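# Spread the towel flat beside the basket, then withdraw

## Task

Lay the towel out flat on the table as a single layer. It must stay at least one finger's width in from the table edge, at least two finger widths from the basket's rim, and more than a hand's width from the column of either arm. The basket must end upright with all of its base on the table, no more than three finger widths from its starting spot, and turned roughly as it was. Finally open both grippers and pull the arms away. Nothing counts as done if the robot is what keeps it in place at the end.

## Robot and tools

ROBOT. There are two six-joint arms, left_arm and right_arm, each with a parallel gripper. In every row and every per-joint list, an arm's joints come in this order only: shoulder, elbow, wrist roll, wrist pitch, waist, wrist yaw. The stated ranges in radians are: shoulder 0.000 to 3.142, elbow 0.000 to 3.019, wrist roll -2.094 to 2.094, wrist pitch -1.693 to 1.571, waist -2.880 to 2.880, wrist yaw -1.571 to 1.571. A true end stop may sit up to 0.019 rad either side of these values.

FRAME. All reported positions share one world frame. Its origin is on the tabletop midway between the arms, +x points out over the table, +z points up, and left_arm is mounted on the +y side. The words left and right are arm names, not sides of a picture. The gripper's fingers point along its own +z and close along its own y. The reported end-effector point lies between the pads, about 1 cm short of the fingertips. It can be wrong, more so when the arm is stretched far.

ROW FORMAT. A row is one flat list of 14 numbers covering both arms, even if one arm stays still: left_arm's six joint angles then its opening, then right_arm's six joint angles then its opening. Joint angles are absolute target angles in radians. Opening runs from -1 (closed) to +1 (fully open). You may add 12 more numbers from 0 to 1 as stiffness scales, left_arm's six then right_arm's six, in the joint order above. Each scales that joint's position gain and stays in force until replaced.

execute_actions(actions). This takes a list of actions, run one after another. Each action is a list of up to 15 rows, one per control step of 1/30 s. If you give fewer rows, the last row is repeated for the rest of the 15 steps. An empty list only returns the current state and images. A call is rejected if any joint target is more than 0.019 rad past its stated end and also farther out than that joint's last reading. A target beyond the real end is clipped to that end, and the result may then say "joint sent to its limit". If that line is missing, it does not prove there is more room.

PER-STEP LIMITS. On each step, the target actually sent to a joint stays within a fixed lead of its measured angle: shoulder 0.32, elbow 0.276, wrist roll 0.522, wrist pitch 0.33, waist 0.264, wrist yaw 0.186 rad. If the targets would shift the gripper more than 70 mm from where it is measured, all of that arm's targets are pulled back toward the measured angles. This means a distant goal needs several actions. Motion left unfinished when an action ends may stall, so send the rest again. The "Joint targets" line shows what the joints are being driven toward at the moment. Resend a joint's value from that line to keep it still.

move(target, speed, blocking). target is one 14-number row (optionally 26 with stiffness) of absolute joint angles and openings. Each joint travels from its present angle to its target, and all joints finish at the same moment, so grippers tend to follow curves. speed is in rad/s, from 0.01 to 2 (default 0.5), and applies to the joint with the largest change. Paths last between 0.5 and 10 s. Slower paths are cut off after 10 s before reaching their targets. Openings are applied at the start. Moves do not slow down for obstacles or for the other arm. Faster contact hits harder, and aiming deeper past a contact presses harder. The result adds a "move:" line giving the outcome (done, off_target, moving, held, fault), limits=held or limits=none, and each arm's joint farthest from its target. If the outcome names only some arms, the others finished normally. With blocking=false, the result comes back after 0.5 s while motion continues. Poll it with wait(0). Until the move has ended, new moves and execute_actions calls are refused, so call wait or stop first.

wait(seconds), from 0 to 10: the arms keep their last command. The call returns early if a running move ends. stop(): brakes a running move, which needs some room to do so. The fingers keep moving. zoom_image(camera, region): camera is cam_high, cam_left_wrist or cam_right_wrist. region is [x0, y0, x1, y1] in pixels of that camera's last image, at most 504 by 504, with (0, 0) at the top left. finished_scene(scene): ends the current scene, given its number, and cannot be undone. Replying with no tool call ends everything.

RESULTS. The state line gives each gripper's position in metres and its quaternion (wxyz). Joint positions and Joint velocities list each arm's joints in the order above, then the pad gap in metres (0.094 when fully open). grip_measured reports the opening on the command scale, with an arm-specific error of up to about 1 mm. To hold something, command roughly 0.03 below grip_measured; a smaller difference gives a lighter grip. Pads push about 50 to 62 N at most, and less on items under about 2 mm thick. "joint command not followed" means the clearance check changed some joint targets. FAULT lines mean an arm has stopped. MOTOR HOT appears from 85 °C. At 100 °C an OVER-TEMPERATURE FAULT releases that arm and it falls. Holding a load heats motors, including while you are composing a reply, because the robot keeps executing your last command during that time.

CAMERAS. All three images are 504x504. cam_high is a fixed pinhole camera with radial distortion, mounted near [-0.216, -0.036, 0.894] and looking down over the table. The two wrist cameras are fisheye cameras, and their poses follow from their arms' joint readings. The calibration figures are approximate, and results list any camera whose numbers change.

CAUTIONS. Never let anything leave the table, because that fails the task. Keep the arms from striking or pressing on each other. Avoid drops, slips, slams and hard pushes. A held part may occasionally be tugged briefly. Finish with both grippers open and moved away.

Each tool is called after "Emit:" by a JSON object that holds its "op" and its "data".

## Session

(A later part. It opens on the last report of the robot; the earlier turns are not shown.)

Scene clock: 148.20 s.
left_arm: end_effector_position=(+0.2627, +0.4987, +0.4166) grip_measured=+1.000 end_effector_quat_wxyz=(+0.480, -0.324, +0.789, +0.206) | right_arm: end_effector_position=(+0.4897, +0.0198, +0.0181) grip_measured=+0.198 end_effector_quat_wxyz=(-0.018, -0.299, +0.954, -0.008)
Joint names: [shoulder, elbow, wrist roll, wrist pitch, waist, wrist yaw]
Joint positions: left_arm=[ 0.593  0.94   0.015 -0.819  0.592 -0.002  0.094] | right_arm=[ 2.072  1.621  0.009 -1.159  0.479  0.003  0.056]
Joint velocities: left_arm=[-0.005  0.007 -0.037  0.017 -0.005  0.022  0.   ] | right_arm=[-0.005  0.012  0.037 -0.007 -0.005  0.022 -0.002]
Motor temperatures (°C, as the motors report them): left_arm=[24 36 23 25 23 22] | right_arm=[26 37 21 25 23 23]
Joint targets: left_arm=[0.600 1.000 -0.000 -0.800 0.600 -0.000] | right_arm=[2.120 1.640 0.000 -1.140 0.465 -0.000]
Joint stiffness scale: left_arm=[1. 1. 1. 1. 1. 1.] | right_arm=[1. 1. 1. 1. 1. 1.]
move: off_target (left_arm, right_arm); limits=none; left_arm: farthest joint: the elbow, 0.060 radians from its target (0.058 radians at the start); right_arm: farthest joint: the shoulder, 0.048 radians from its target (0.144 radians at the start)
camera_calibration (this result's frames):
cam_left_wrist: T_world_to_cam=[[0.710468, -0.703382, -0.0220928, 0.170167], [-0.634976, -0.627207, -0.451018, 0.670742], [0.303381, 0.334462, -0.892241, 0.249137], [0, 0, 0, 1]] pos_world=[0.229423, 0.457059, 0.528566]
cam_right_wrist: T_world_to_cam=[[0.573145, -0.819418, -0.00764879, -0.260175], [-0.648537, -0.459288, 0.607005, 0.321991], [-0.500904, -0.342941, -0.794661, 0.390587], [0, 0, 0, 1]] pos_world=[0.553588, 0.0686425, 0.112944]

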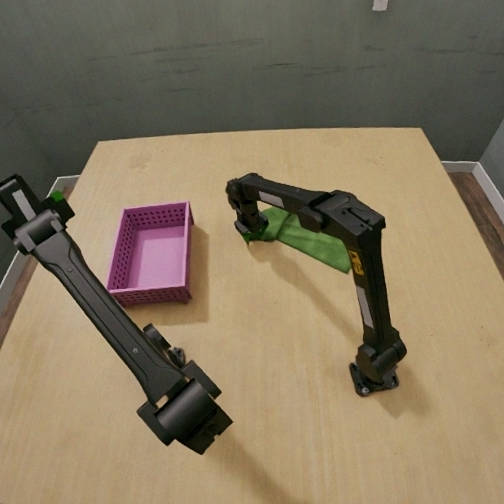

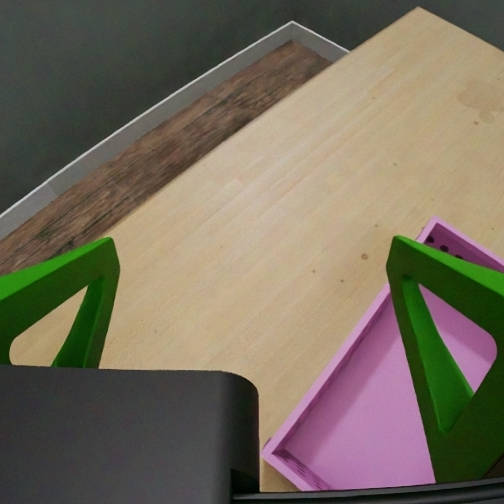

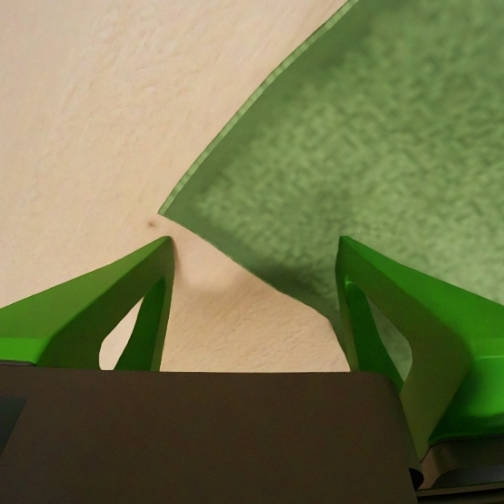

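Move ~1.5cm out and 1.5cm +y.

Emit:
{"op": "move", "data": {"target": [0.6,1.0,0,-0.8,0.6,0,1,2.05,1.72,0,-1.2,0.5,0,0.2], "speed": 0.2}}

Emit:
{"op": "move", "data": {"target": [0.6,1.0,0,-0.8,0.6,0,1,2.15,1.69,0,-1.16,0.5,0,0.2], "speed": 0.2}}

Emit:
{"op": "move", "data": {"target": [0.6,1.0,0,-0.8,0.6,0,1,2.15,1.69,0,-1.16,0.5,0,-1]}}

Emit:
{"op": "move", "data": {"target": [0.6,1.0,0,-0.8,0.6,0,1,1.55,1.65,0,-1.65,0.2,0,-1], "speed": 0.25}}

Scene clock: 152.53 s.
left_arm: end_effector_position=(+0.2626, +0.4987, +0.4173) grip_measured=+1.000 end_effector_quat_wxyz=(+0.480, -0.324, +0.788, +0.206) | right_arm: end_effector_position=(+0.5009, +0.0320, +0.0396) grip_measured=+0.198 end_effector_quat_wxyz=(-0.004, -0.302, +0.953, -0.003)
Joint names: [shoulder, elbow, wrist roll, wrist pitch, waist, wrist yaw]
Joint positions: left_arm=[ 0.593  0.941  0.015 -0.819  0.592 -0.002  0.094] | right_arm=[ 2.07   1.681  0.009 -1.191  0.484  0.003  0.056]
Joint velocities: left_arm=[-0.005 -0.007 -0.066  0.002 -0.005  0.066  0.   ] | right_arm=[-0.015 -0.027 -0.007 -0.017  0.005 -0.051  0.   ]
Motor temperatures (°C, as the motors report them): left_arm=[24 36 23 25 23 22] | right_arm=[26 37 21 25 23 23]
Joint targets: left_arm=[0.600 1.000 0.000 -0.800 0.600 0.000] | right_arm=[2.050 1.720 0.000 -1.200 0.500 0.000]
Joint stiffness scale: left_arm=[1. 1. 1. 1. 1. 1.] | right_arm=[1. 1. 1. 1. 1. 1.]
move: off_target (left_arm, right_arm); limits=none; left_arm: farthest joint: the elbow, 0.059 radians from its target (0.060 radians at the start); right_arm: farthest joint: the elbow, 0.039 radians from its target (0.099 radians at the start)
camera_calibration (this result's frames):
cam_left_wrist: T_world_to_cam=[[0.710486, -0.703364, -0.0220963, 0.170169], [-0.634614, -0.626838, -0.452039, 0.671168], [0.304097, 0.33519, -0.891725, 0.24897], [0, 0, 0, 1]] pos_world=[0.229318, 0.456953, 0.529167]
cam_right_wrist: T_world_to_cam=[[0.578007, -0.815994, -0.00781181, -0.258946], [-0.659929, -0.473047, 0.583713, 0.328876], [-0.480002, -0.332235, -0.811923, 0.407302], [0, 0, 0, 1]] pos_world=[0.562213, 0.0795955, 0.136706]

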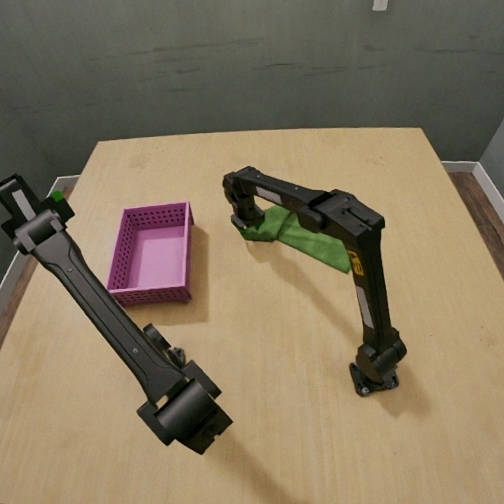

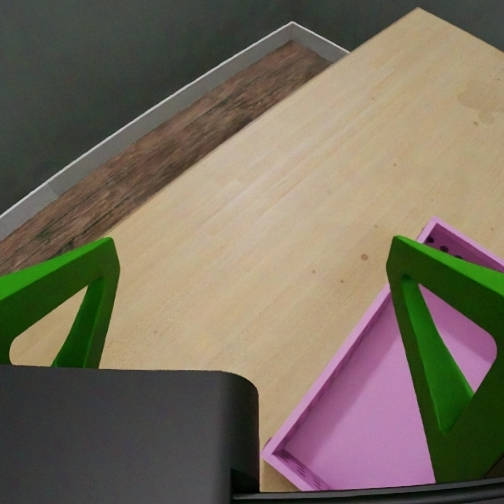

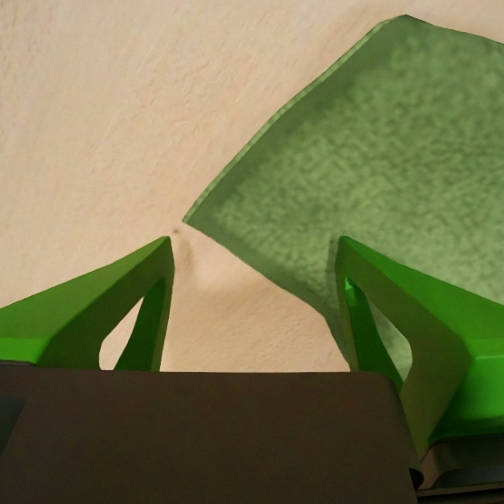

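Scene clock: 153.30 s.
left_arm: end_effector_position=(+0.2627, +0.4987, +0.4166) grip_measured=+1.000 end_effector_quat_wxyz=(+0.480, -0.324, +0.789, +0.206) | right_arm: end_effector_position=(+0.5037, +0.0339, +0.0187) grip_measured=+0.198 end_effector_quat_wxyz=(-0.009, -0.302, +0.953, -0.006)
Joint names: [shoulder, elbow, wrist roll, wrist pitch, waist, wrist yaw]
Joint positions: left_arm=[ 0.593  0.94   0.015 -0.819  0.592 -0.002  0.094] | right_arm=[ 2.107  1.685  0.008 -1.169  0.485  0.005  0.056]
Joint velocities: left_arm=[-0.015  0.022  0.037 -0.007  0.005  0.095  0.   ] | right_arm=[-0.015 -0.012  0.022 -0.007  0.005  0.081 -0.   ]
Motor temperatures (°C, as the motors report them): left_arm=[24 36 23 25 23 22] | right_arm=[26 37 21 25 23 23]
Joint targets: left_arm=[0.600 1.000 -0.000 -0.800 0.600 0.000] | right_arm=[2.150 1.690 -0.000 -1.160 0.500 0.000]
Joint stiffness scale: left_arm=[1. 1. 1. 1. 1. 1.] | right_arm=[1. 1. 1. 1. 1. 1.]
move: off_target (left_arm, right_arm); limits=none; left_arm: farthest joint: the elbow, 0.060 radians from its target (0.059 radians at the start); right_arm: farthest joint: the shoulder, 0.043 radians from its target (0.080 radians at the start)
camera_calibration (this result's frames):
cam_left_wrist: T_world_to_cam=[[0.710468, -0.703382, -0.0220928, 0.170167], [-0.634976, -0.627207, -0.451018, 0.670742], [0.303381, 0.334462, -0.892241, 0.249137], [0, 0, 0, 1]] pos_world=[0.229423, 0.457059, 0.528566]
cam_right_wrist: T_world_to_cam=[[0.578599, -0.815591, -0.00585148, -0.259531], [-0.654918, -0.468867, 0.59266, 0.340886], [-0.486112, -0.339081, -0.805431, 0.395524], [0, 0, 0, 1]] pos_world=[0.565686, 0.082273, 0.115019]

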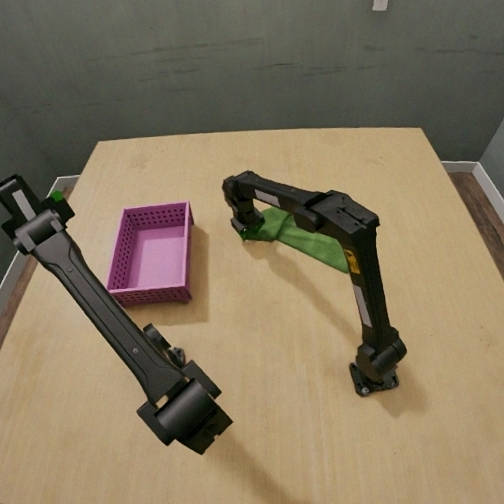

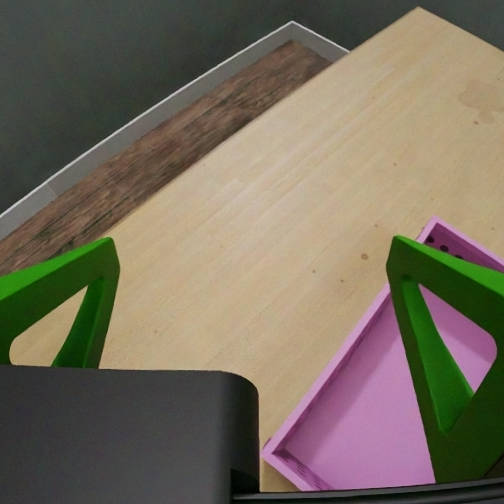

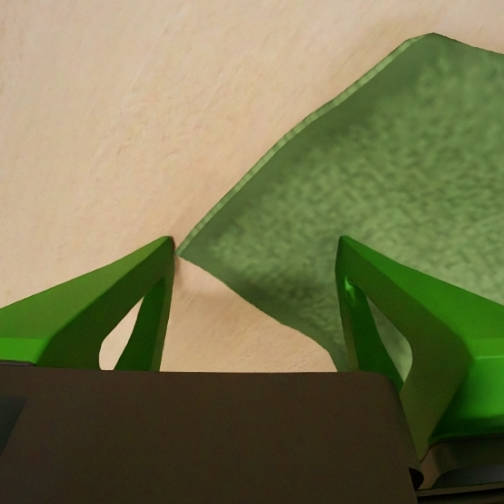

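Scene clock: 154.07 s.
left_arm: end_effector_position=(+0.2626, +0.4987, +0.4175) grip_measured=+1.000 end_effector_quat_wxyz=(+0.481, -0.324, +0.788, +0.206) | right_arm: end_effector_position=(+0.5039, +0.0337, +0.0192) grip_measured=-0.922 end_effector_quat_wxyz=(-0.009, -0.302, +0.953, -0.006)
Joint names: [shoulder, elbow, wrist roll, wrist pitch, waist, wrist yaw]
Joint positions: left_arm=[ 0.593  0.941  0.015 -0.819  0.592 -0.002  0.094] | right_arm=[ 2.107  1.685  0.008 -1.169  0.485  0.007  0.004]
Joint velocities: left_arm=[ 0.015 -0.007  0.022  0.002 -0.005 -0.037  0.   ] | right_arm=[-0.015 -0.007  0.037 -0.022 -0.005  0.051 -0.001]
Motor temperatures (°C, as the motors report them): left_arm=[24 36 23 25 23 22] | right_arm=[26 37 21 25 23 23]
Joint targets: left_arm=[0.600 1.000 0.000 -0.800 0.600 -0.000] | right_arm=[2.150 1.690 0.000 -1.160 0.500 0.000]
Joint stiffness scale: left_arm=[1. 1. 1. 1. 1. 1.] | right_arm=[1. 1. 1. 1. 1. 1.]
move: off_target (left_arm, right_arm); limits=none; left_arm: farthest joint: the elbow, 0.059 radians from its target (0.060 radians at the start); right_arm: farthest joint: the shoulder, 0.043 radians from its target (0.043 radians at the start)
camera_calibration (this result's frames):
cam_left_wrist: T_world_to_cam=[[0.710492, -0.703358, -0.0220975, 0.17017], [-0.634493, -0.626715, -0.452379, 0.67131], [0.304336, 0.335432, -0.891552, 0.248915], [0, 0, 0, 1]] pos_world=[0.229283, 0.456917, 0.529367]
cam_right_wrist: T_world_to_cam=[[0.578633, -0.815577, -0.00432988, -0.259837], [-0.655797, -0.468416, 0.592044, 0.341124], [-0.484885, -0.339736, -0.805894, 0.395356], [0, 0, 0, 1]] pos_world=[0.565761, 0.082188, 0.11553]

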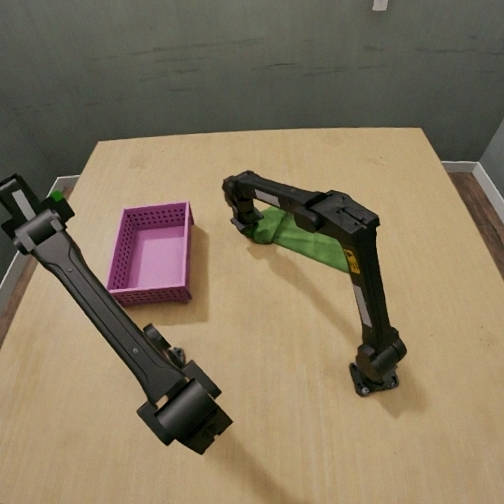

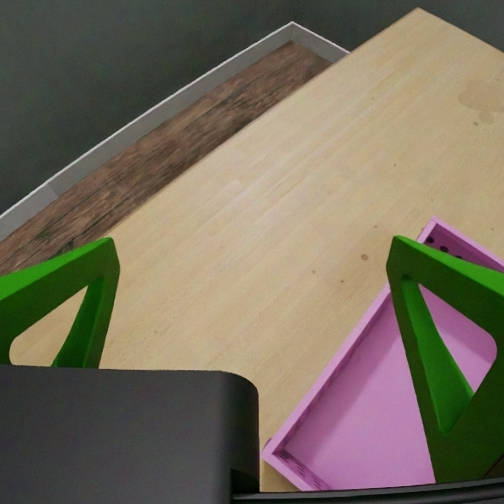

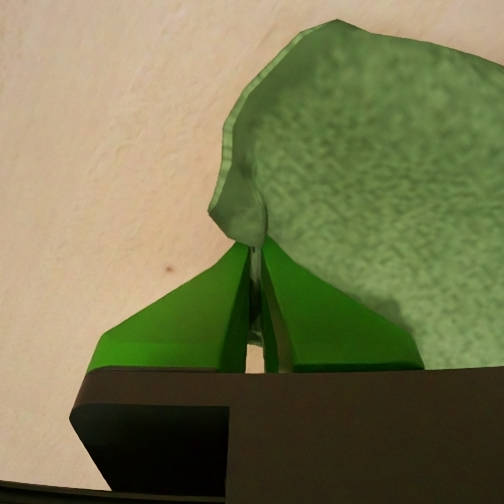

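Scene clock: 156.83 s.
left_arm: end_effector_position=(+0.2626, +0.4987, +0.4175) grip_measured=+1.000 end_effector_quat_wxyz=(+0.481, -0.324, +0.788, +0.206) | right_arm: end_effector_position=(+0.4434, -0.1652, +0.2975) grip_measured=-0.922 end_effector_quat_wxyz=(+0.008, -0.169, +0.986, -0.001)
Joint names: [shoulder, elbow, wrist roll, wrist pitch, waist, wrist yaw]
Joint positions: left_arm=[ 0.593  0.941  0.015 -0.819  0.592 -0.002  0.094] | right_arm=[ 1.559  1.646  0.008 -1.642  0.211  0.004  0.004]
Joint velocities: left_arm=[-0.015 -0.007 -0.007 -0.017 -0.015 -0.037  0.   ] | right_arm=[-0.015  0.002 -0.007  0.007  0.005 -0.051 -0.001]
Motor temperatures (°C, as the motors report them): left_arm=[24 36 23 25 23 22] | right_arm=[27 37 21 25 23 23]
Joint targets: left_arm=[0.600 1.000 0.000 -0.800 0.600 -0.000] | right_arm=[1.550 1.650 -0.000 -1.650 0.200 -0.000]
Joint stiffness scale: left_arm=[1. 1. 1. 1. 1. 1.] | right_arm=[1. 1. 1. 1. 1. 1.]
move: off_target (left_arm); limits=none; left_arm: farthest joint: the elbow, 0.059 radians from its target (0.059 radians at the start); right_arm: farthest joint: the waist, 0.011 radians from its target (0.285 radians at the start)
camera_calibration (this result's frames):
cam_left_wrist: T_world_to_cam=[[0.710492, -0.703358, -0.0220975, 0.17017], [-0.634493, -0.626715, -0.452379, 0.67131], [0.304336, 0.335432, -0.891552, 0.248915], [0, 0, 0, 1]] pos_world=[0.229283, 0.456917, 0.529367]
cam_right_wrist: T_world_to_cam=[[0.337007, -0.941475, -0.00718505, -0.298674], [-0.777287, -0.282525, 0.562142, 0.136987], [-0.531272, -0.183861, -0.827009, 0.57533], [0, 0, 0, 1]] pos_world=[0.51279, -0.136711, 0.396652]

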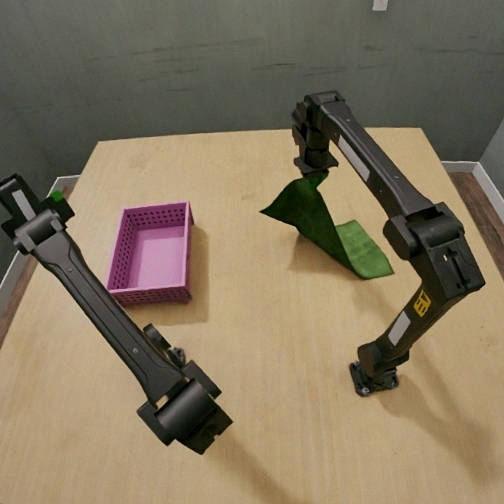

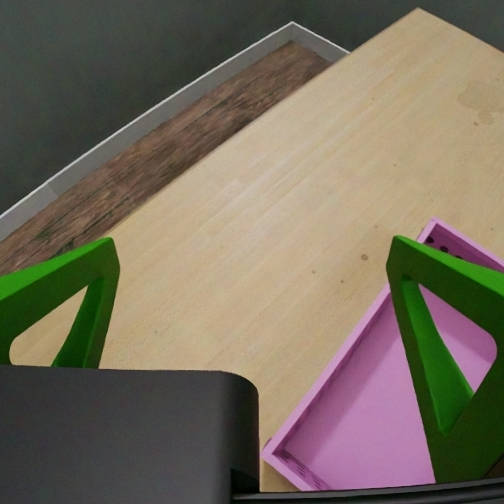

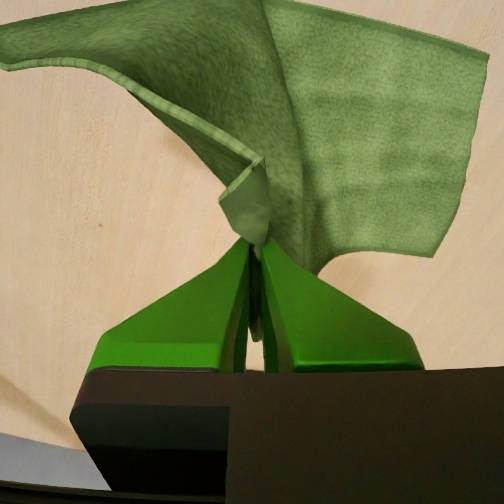

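Emit:
{"op": "move", "data": {"target": [0.6,1.0,0,-0.8,0.6,0,1,1.42,1.24,0.3,-1.39,0.6,0,-1], "speed": 0.25}}

Emit:
{"op": "move", "data": {"target": [0.6,1.0,0,-0.8,0.6,0,1,1.76,1.17,0.4,-0.98,0.85,0,-1], "speed": 0.2}}

Emit:
{"op": "move", "data": {"target": [0.6,1.0,0,-0.8,0.6,0,1,1.76,1.17,0.4,-0.98,0.85,0,0.2]}}

Emit:
{"op": "move", "data": {"target": [0.6,1.0,0,-0.8,0.6,0,1,1.2,1.2,0,-1.5,0.8,0,0.2]}}

Emit:
{"op": "move", "data": {"target": [0.6,1.0,0,-0.8,0.6,0,1,0.8,0.9,0,-1.5,-0.6,0,0.2], "speed": 0.8}}

Scene clock: 163.63 s.
left_arm: end_effector_position=(+0.2626, +0.4987, +0.4175) grip_measured=+1.000 end_effector_quat_wxyz=(+0.481, -0.324, +0.788, +0.206) | right_arm: end_effector_position=(+0.3046, -0.0554, +0.1904) grip_measured=-0.922 end_effector_quat_wxyz=(-0.015, -0.218, +0.976, -0.011)
Joint names: [shoulder, elbow, wrist roll, wrist pitch, waist, wrist yaw]
Joint positions: left_arm=[ 0.593  0.941  0.015 -0.819  0.592 -0.002  0.094] | right_arm=[ 1.442  1.235  0.289 -1.4    0.592  0.004  0.004]
Joint velocities: left_arm=[-0.005 -0.007 -0.066 -0.022 -0.005 -0.022  0.   ] | right_arm=[-0.005 -0.007  0.081 -0.002 -0.005  0.022  0.   ]
Motor temperatures (°C, as the motors report them): left_arm=[24 36 23 25 23 22] | right_arm=[27 36 21 25 23 23]
Joint targets: left_arm=[0.600 1.000 -0.000 -0.800 0.600 0.000] | right_arm=[1.420 1.240 0.300 -1.390 0.600 -0.000]
Joint stiffness scale: left_arm=[1. 1. 1. 1. 1. 1.] | right_arm=[1. 1. 1. 1. 1. 1.]
move: off_target (left_arm, right_arm); limits=none; left_arm: farthest joint: the elbow, 0.059 radians from its target (0.059 radians at the start); right_arm: farthest joint: the shoulder, 0.022 radians from its target (0.139 radians at the start)
camera_calibration (this result's frames):
cam_left_wrist: T_world_to_cam=[[0.710492, -0.703358, -0.0220975, 0.17017], [-0.634493, -0.626715, -0.452379, 0.67131], [0.304336, 0.335432, -0.891552, 0.248915], [0, 0, 0, 1]] pos_world=[0.229283, 0.456917, 0.529367]
cam_right_wrist: T_world_to_cam=[[0.428756, -0.903416, 0.00280011, -0.177017], [-0.721087, -0.340354, 0.603484, 0.0921403], [-0.544244, -0.260767, -0.79737, 0.427281], [0, 0, 0, 1]] pos_world=[0.374883, -0.0171389, 0.285591]

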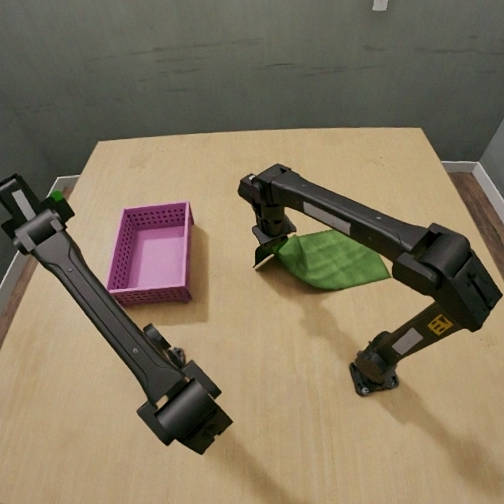

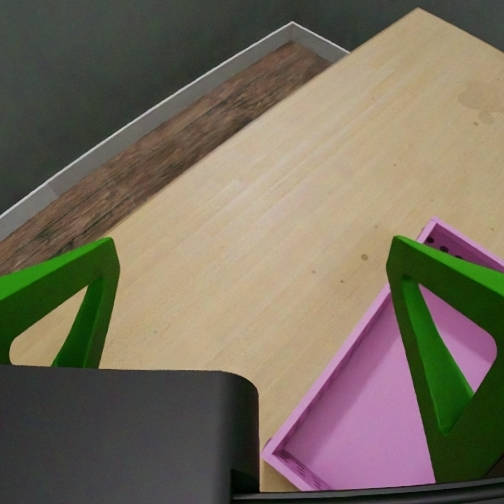

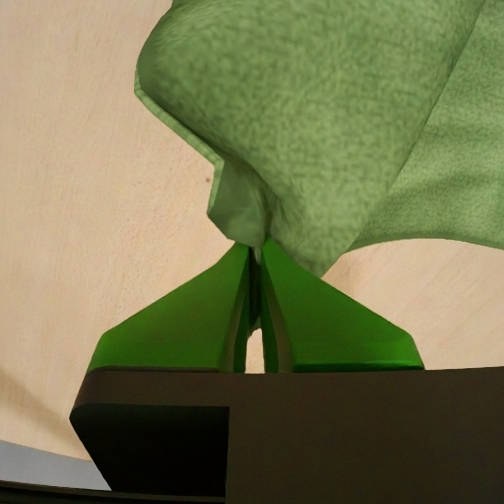

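Scene clock: 166.17 s.
left_arm: end_effector_position=(+0.2626, +0.4987, +0.4175) grip_measured=+1.000 end_effector_quat_wxyz=(+0.481, -0.324, +0.788, +0.206) | right_arm: end_effector_position=(+0.2685, +0.0679, +0.0372) grip_measured=-0.922 end_effector_quat_wxyz=(+0.002, -0.289, +0.957, -0.001)
Joint names: [shoulder, elbow, wrist roll, wrist pitch, waist, wrist yaw]
Joint positions: left_arm=[ 0.593  0.941  0.015 -0.819  0.592 -0.002  0.094] | right_arm=[ 1.745  1.167  0.389 -0.991  0.838  0.004  0.004]
Joint velocities: left_arm=[ 0.005 -0.007 -0.037  0.012 -0.005 -0.051  0.   ] | right_arm=[-0.005  0.002 -0.007  0.032  0.005 -0.007  0.   ]
Motor temperatures (°C, as the motors report them): left_arm=[24 36 23 25 23 22] | right_arm=[27 36 21 25 23 23]
Joint targets: left_arm=[0.600 1.000 0.000 -0.800 0.600 -0.000] | right_arm=[1.760 1.170 0.400 -0.980 0.850 0.000]
Joint stiffness scale: left_arm=[1. 1. 1. 1. 1. 1.] | right_arm=[1. 1. 1. 1. 1. 1.]
move: off_target (left_arm); limits=none; left_arm: farthest joint: the elbow, 0.059 radians from its target (0.059 radians at the start); right_arm: farthest joint: the shoulder, 0.015 radians from its target (0.318 radians at the start)
camera_calibration (this result's frames):
cam_left_wrist: T_world_to_cam=[[0.710492, -0.703358, -0.0220975, 0.17017], [-0.634493, -0.626715, -0.452379, 0.67131], [0.304336, 0.335432, -0.891552, 0.248915], [0, 0, 0, 1]] pos_world=[0.229283, 0.456917, 0.529367]
cam_right_wrist: T_world_to_cam=[[0.556098, -0.831073, -0.00847603, -0.0883947], [-0.678395, -0.45978, 0.573047, 0.198355], [-0.480141, -0.31292, -0.819479, 0.304751], [0, 0, 0, 1]] pos_world=[0.330043, 0.1131, 0.135321]

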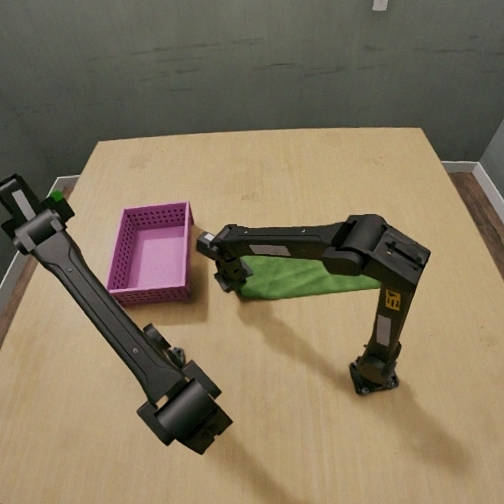

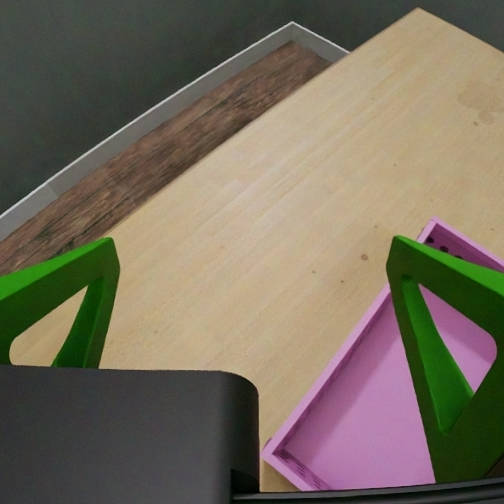

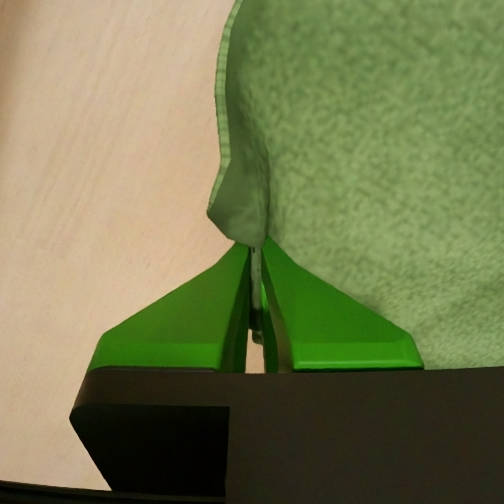

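Scene clock: 166.87 s.
left_arm: end_effector_position=(+0.2626, +0.4987, +0.4171) grip_measured=+1.000 end_effector_quat_wxyz=(+0.480, -0.324, +0.788, +0.206) | right_arm: end_effector_position=(+0.2685, +0.0679, +0.0372) grip_measured=+0.198 end_effector_quat_wxyz=(+0.002, -0.289, +0.957, -0.001)
Joint names: [shoulder, elbow, wrist roll, wrist pitch, waist, wrist yaw]
Joint positions: left_arm=[ 0.593  0.941  0.015 -0.819  0.592 -0.002  0.094] | right_arm=[ 1.745  1.167  0.39  -0.991  0.838  0.004  0.056]
Joint velocities: left_arm=[ 0.005  0.002 -0.051  0.002 -0.005  0.037  0.   ] | right_arm=[-0.005 -0.022  0.037  0.027 -0.005 -0.051  0.   ]
Motor temperatures (°C, as the motors report them): left_arm=[24 36 23 25 23 22] | right_arm=[27 36 21 25 23 23]
Joint targets: left_arm=[0.600 1.000 0.000 -0.800 0.600 0.000] | right_arm=[1.760 1.170 0.400 -0.980 0.850 0.000]
Joint stiffness scale: left_arm=[1. 1. 1. 1. 1. 1.] | right_arm=[1. 1. 1. 1. 1. 1.]
move: off_target (left_arm); limits=none; left_arm: farthest joint: the elbow, 0.059 radians from its target (0.059 radians at the start); right_arm: farthest joint: the shoulder, 0.015 radians from its target (0.015 radians at the start)
camera_calibration (this result's frames):
cam_left_wrist: T_world_to_cam=[[0.71048, -0.70337, -0.0220951, 0.170168], [-0.634735, -0.626961, -0.451699, 0.671026], [0.303859, 0.334947, -0.891897, 0.249026], [0, 0, 0, 1]] pos_world=[0.229353, 0.456988, 0.528967]
cam_right_wrist: T_world_to_cam=[[0.555781, -0.831285, -0.00847724, -0.0882951], [-0.67857, -0.459522, 0.573046, 0.198384], [-0.48026, -0.312736, -0.819479, 0.304771], [0, 0, 0, 1]] pos_world=[0.33006, 0.113076, 0.135321]

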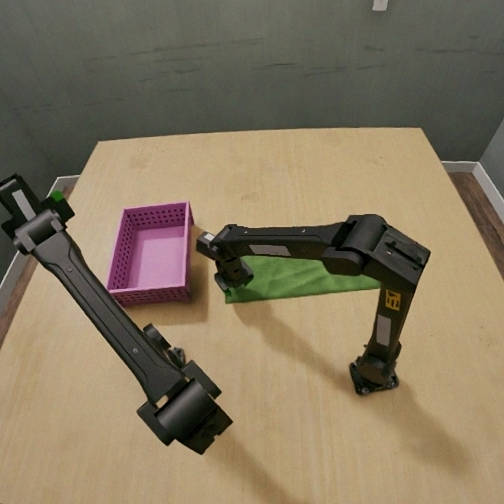

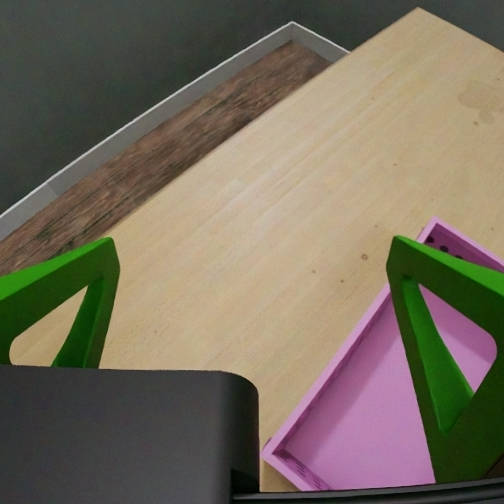

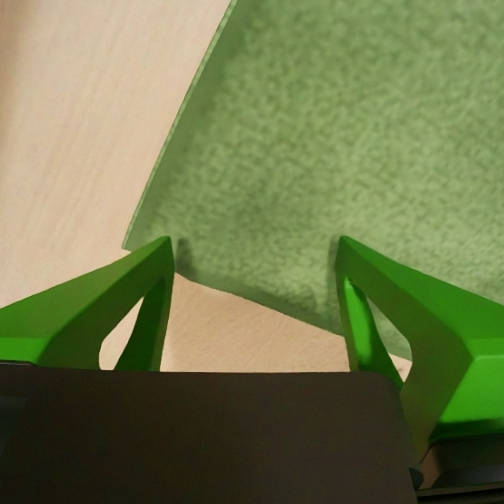

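Scene clock: 168.70 s.
left_arm: end_effector_position=(+0.2626, +0.4987, +0.4175) grip_measured=+1.000 end_effector_quat_wxyz=(+0.481, -0.324, +0.788, +0.206) | right_arm: end_effector_position=(+0.1986, -0.0487, +0.2511) grip_measured=+0.198 end_effector_quat_wxyz=(+0.023, -0.454, +0.891, +0.010)
Joint names: [shoulder, elbow, wrist roll, wrist pitch, waist, wrist yaw]
Joint positions: left_arm=[ 0.593  0.941  0.015 -0.819  0.592 -0.002  0.094] | right_arm=[ 1.193  1.164  0.01  -1.493  0.816  0.004  0.056]
Joint velocities: left_arm=[-0.005  0.002  0.037 -0.007  0.005 -0.037  0.   ] | right_arm=[-0.015  0.002  0.081 -0.007 -0.005  0.007 -0.   ]
Motor temperatures (°C, as the motors report them): left_arm=[24 36 23 25 23 22] | right_arm=[26 36 21 25 23 23]
Joint targets: left_arm=[0.600 1.000 -0.000 -0.800 0.600 0.000] | right_arm=[1.200 1.200 -0.000 -1.500 0.800 -0.000]
Joint stiffness scale: left_arm=[1. 1. 1. 1. 1. 1.] | right_arm=[1. 1. 1. 1. 1. 1.]
move: off_target (left_arm, right_arm); limits=none; left_arm: farthest joint: the elbow, 0.059 radians from its target (0.059 radians at the start); right_arm: farthest joint: the elbow, 0.036 radians from its target (0.033 radians at the start)
camera_calibration (this result's frames):
cam_left_wrist: T_world_to_cam=[[0.710492, -0.703358, -0.0220975, 0.17017], [-0.634493, -0.626715, -0.452379, 0.67131], [0.304336, 0.335432, -0.891552, 0.248915], [0, 0, 0, 1]] pos_world=[0.229283, 0.456917, 0.529367]
cam_right_wrist: T_world_to_cam=[[0.811713, -0.584005, -0.00782039, -0.183563], [-0.490242, -0.688547, 0.534383, -0.0640411], [-0.317467, -0.429932, -0.845206, 0.37845], [0, 0, 0, 1]] pos_world=[0.23775, 0.0114107, 0.352655]

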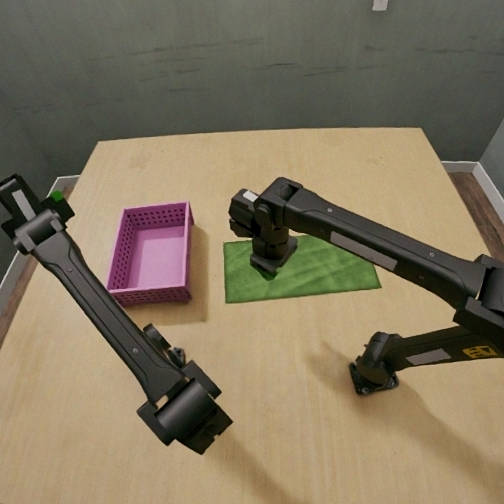

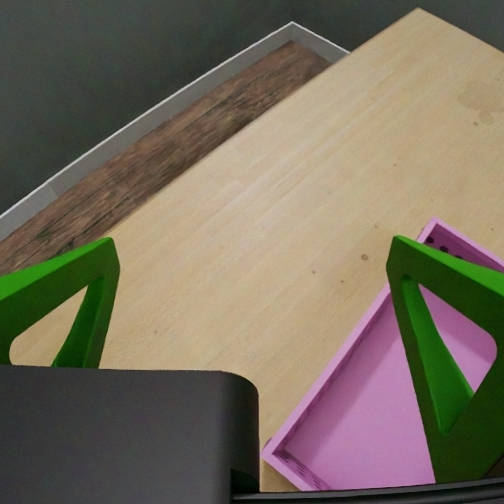

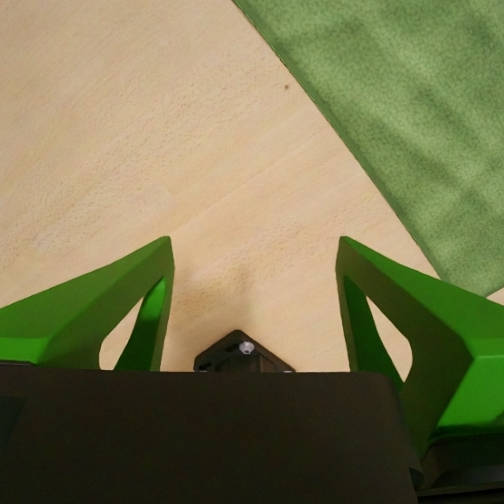

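Scene clock: 170.90 s.
left_arm: end_effector_position=(+0.2626, +0.4987, +0.4177) grip_measured=+1.000 end_effector_quat_wxyz=(+0.481, -0.324, +0.788, +0.206) | right_arm: end_effector_position=(+0.2082, -0.4273, +0.2433) grip_measured=+0.198 end_effector_quat_wxyz=(+0.082, +0.230, +0.969, -0.020)
Joint names: [shoulder, elbow, wrist roll, wrist pitch, waist, wrist yaw]
Joint positions: left_arm=[ 0.593  0.942  0.015 -0.819  0.592 -0.002  0.094] | right_arm=[ 0.808  0.898  0.01  -1.493 -0.594  0.004  0.056]
Joint velocities: left_arm=[-0.005 -0.007 -0.051  0.002  0.005  0.022  0.   ] | right_arm=[ 0.005 -0.007 -0.037  0.012 -0.015  0.022  0.001]
Motor temperatures (°C, as the motors report them): left_arm=[24 36 23 25 23 22] | right_arm=[26 36 21 25 23 23]
Joint targets: left_arm=[0.600 1.000 -0.000 -0.800 0.600 -0.000] | right_arm=[0.800 0.900 0.000 -1.500 -0.600 -0.000]
Joint stiffness scale: left_arm=[1. 1. 1. 1. 1. 1.] | right_arm=[1. 1. 1. 1. 1. 1.]
move: off_target (left_arm); limits=none; left_arm: farthest joint: the elbow, 0.058 radians from its target (0.059 radians at the start); right_arm: farthest joint: the wrist roll, 0.010 radians from its target (0.010 radians at the start)
camera_calibration (this result's frames):
cam_left_wrist: T_world_to_cam=[[0.710498, -0.703352, -0.0220987, 0.170171], [-0.634372, -0.626592, -0.452719, 0.671453], [0.304574, 0.335675, -0.891379, 0.248859], [0, 0, 0, 1]] pos_world=[0.229248, 0.456881, 0.529568]
cam_right_wrist: T_world_to_cam=[[-0.445578, -0.895203, -0.00854624, -0.283479], [-0.809774, 0.398949, 0.430239, 0.240663], [-0.381742, 0.198626, -0.902674, 0.50807], [0, 0, 0, 1]] pos_world=[0.262522, -0.450699, 0.352656]

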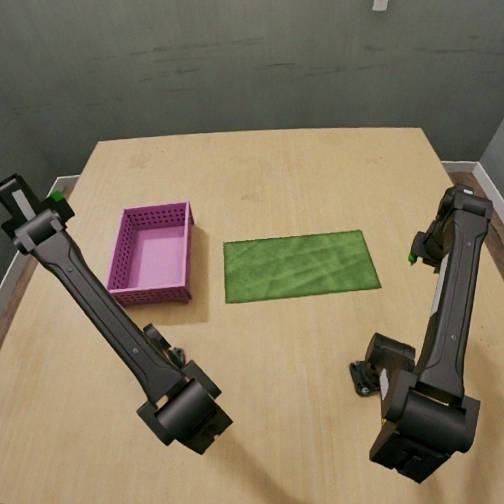

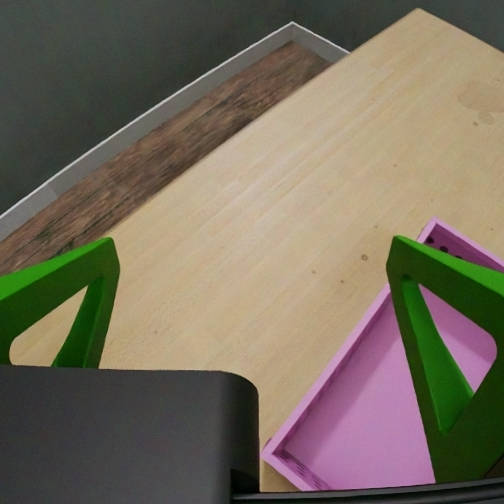

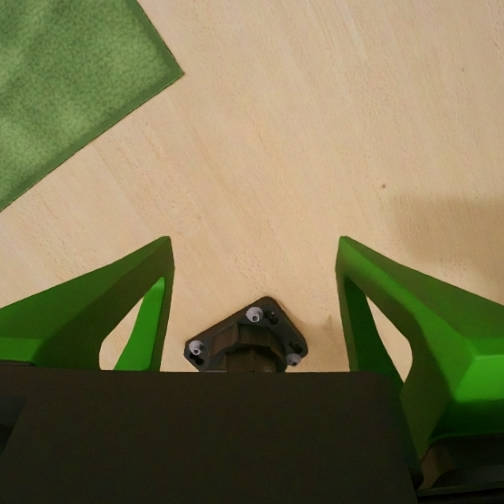

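Emit:
{"op": "finished_scene", "data": {"scene": 2}}

The scene is finished: the task was done.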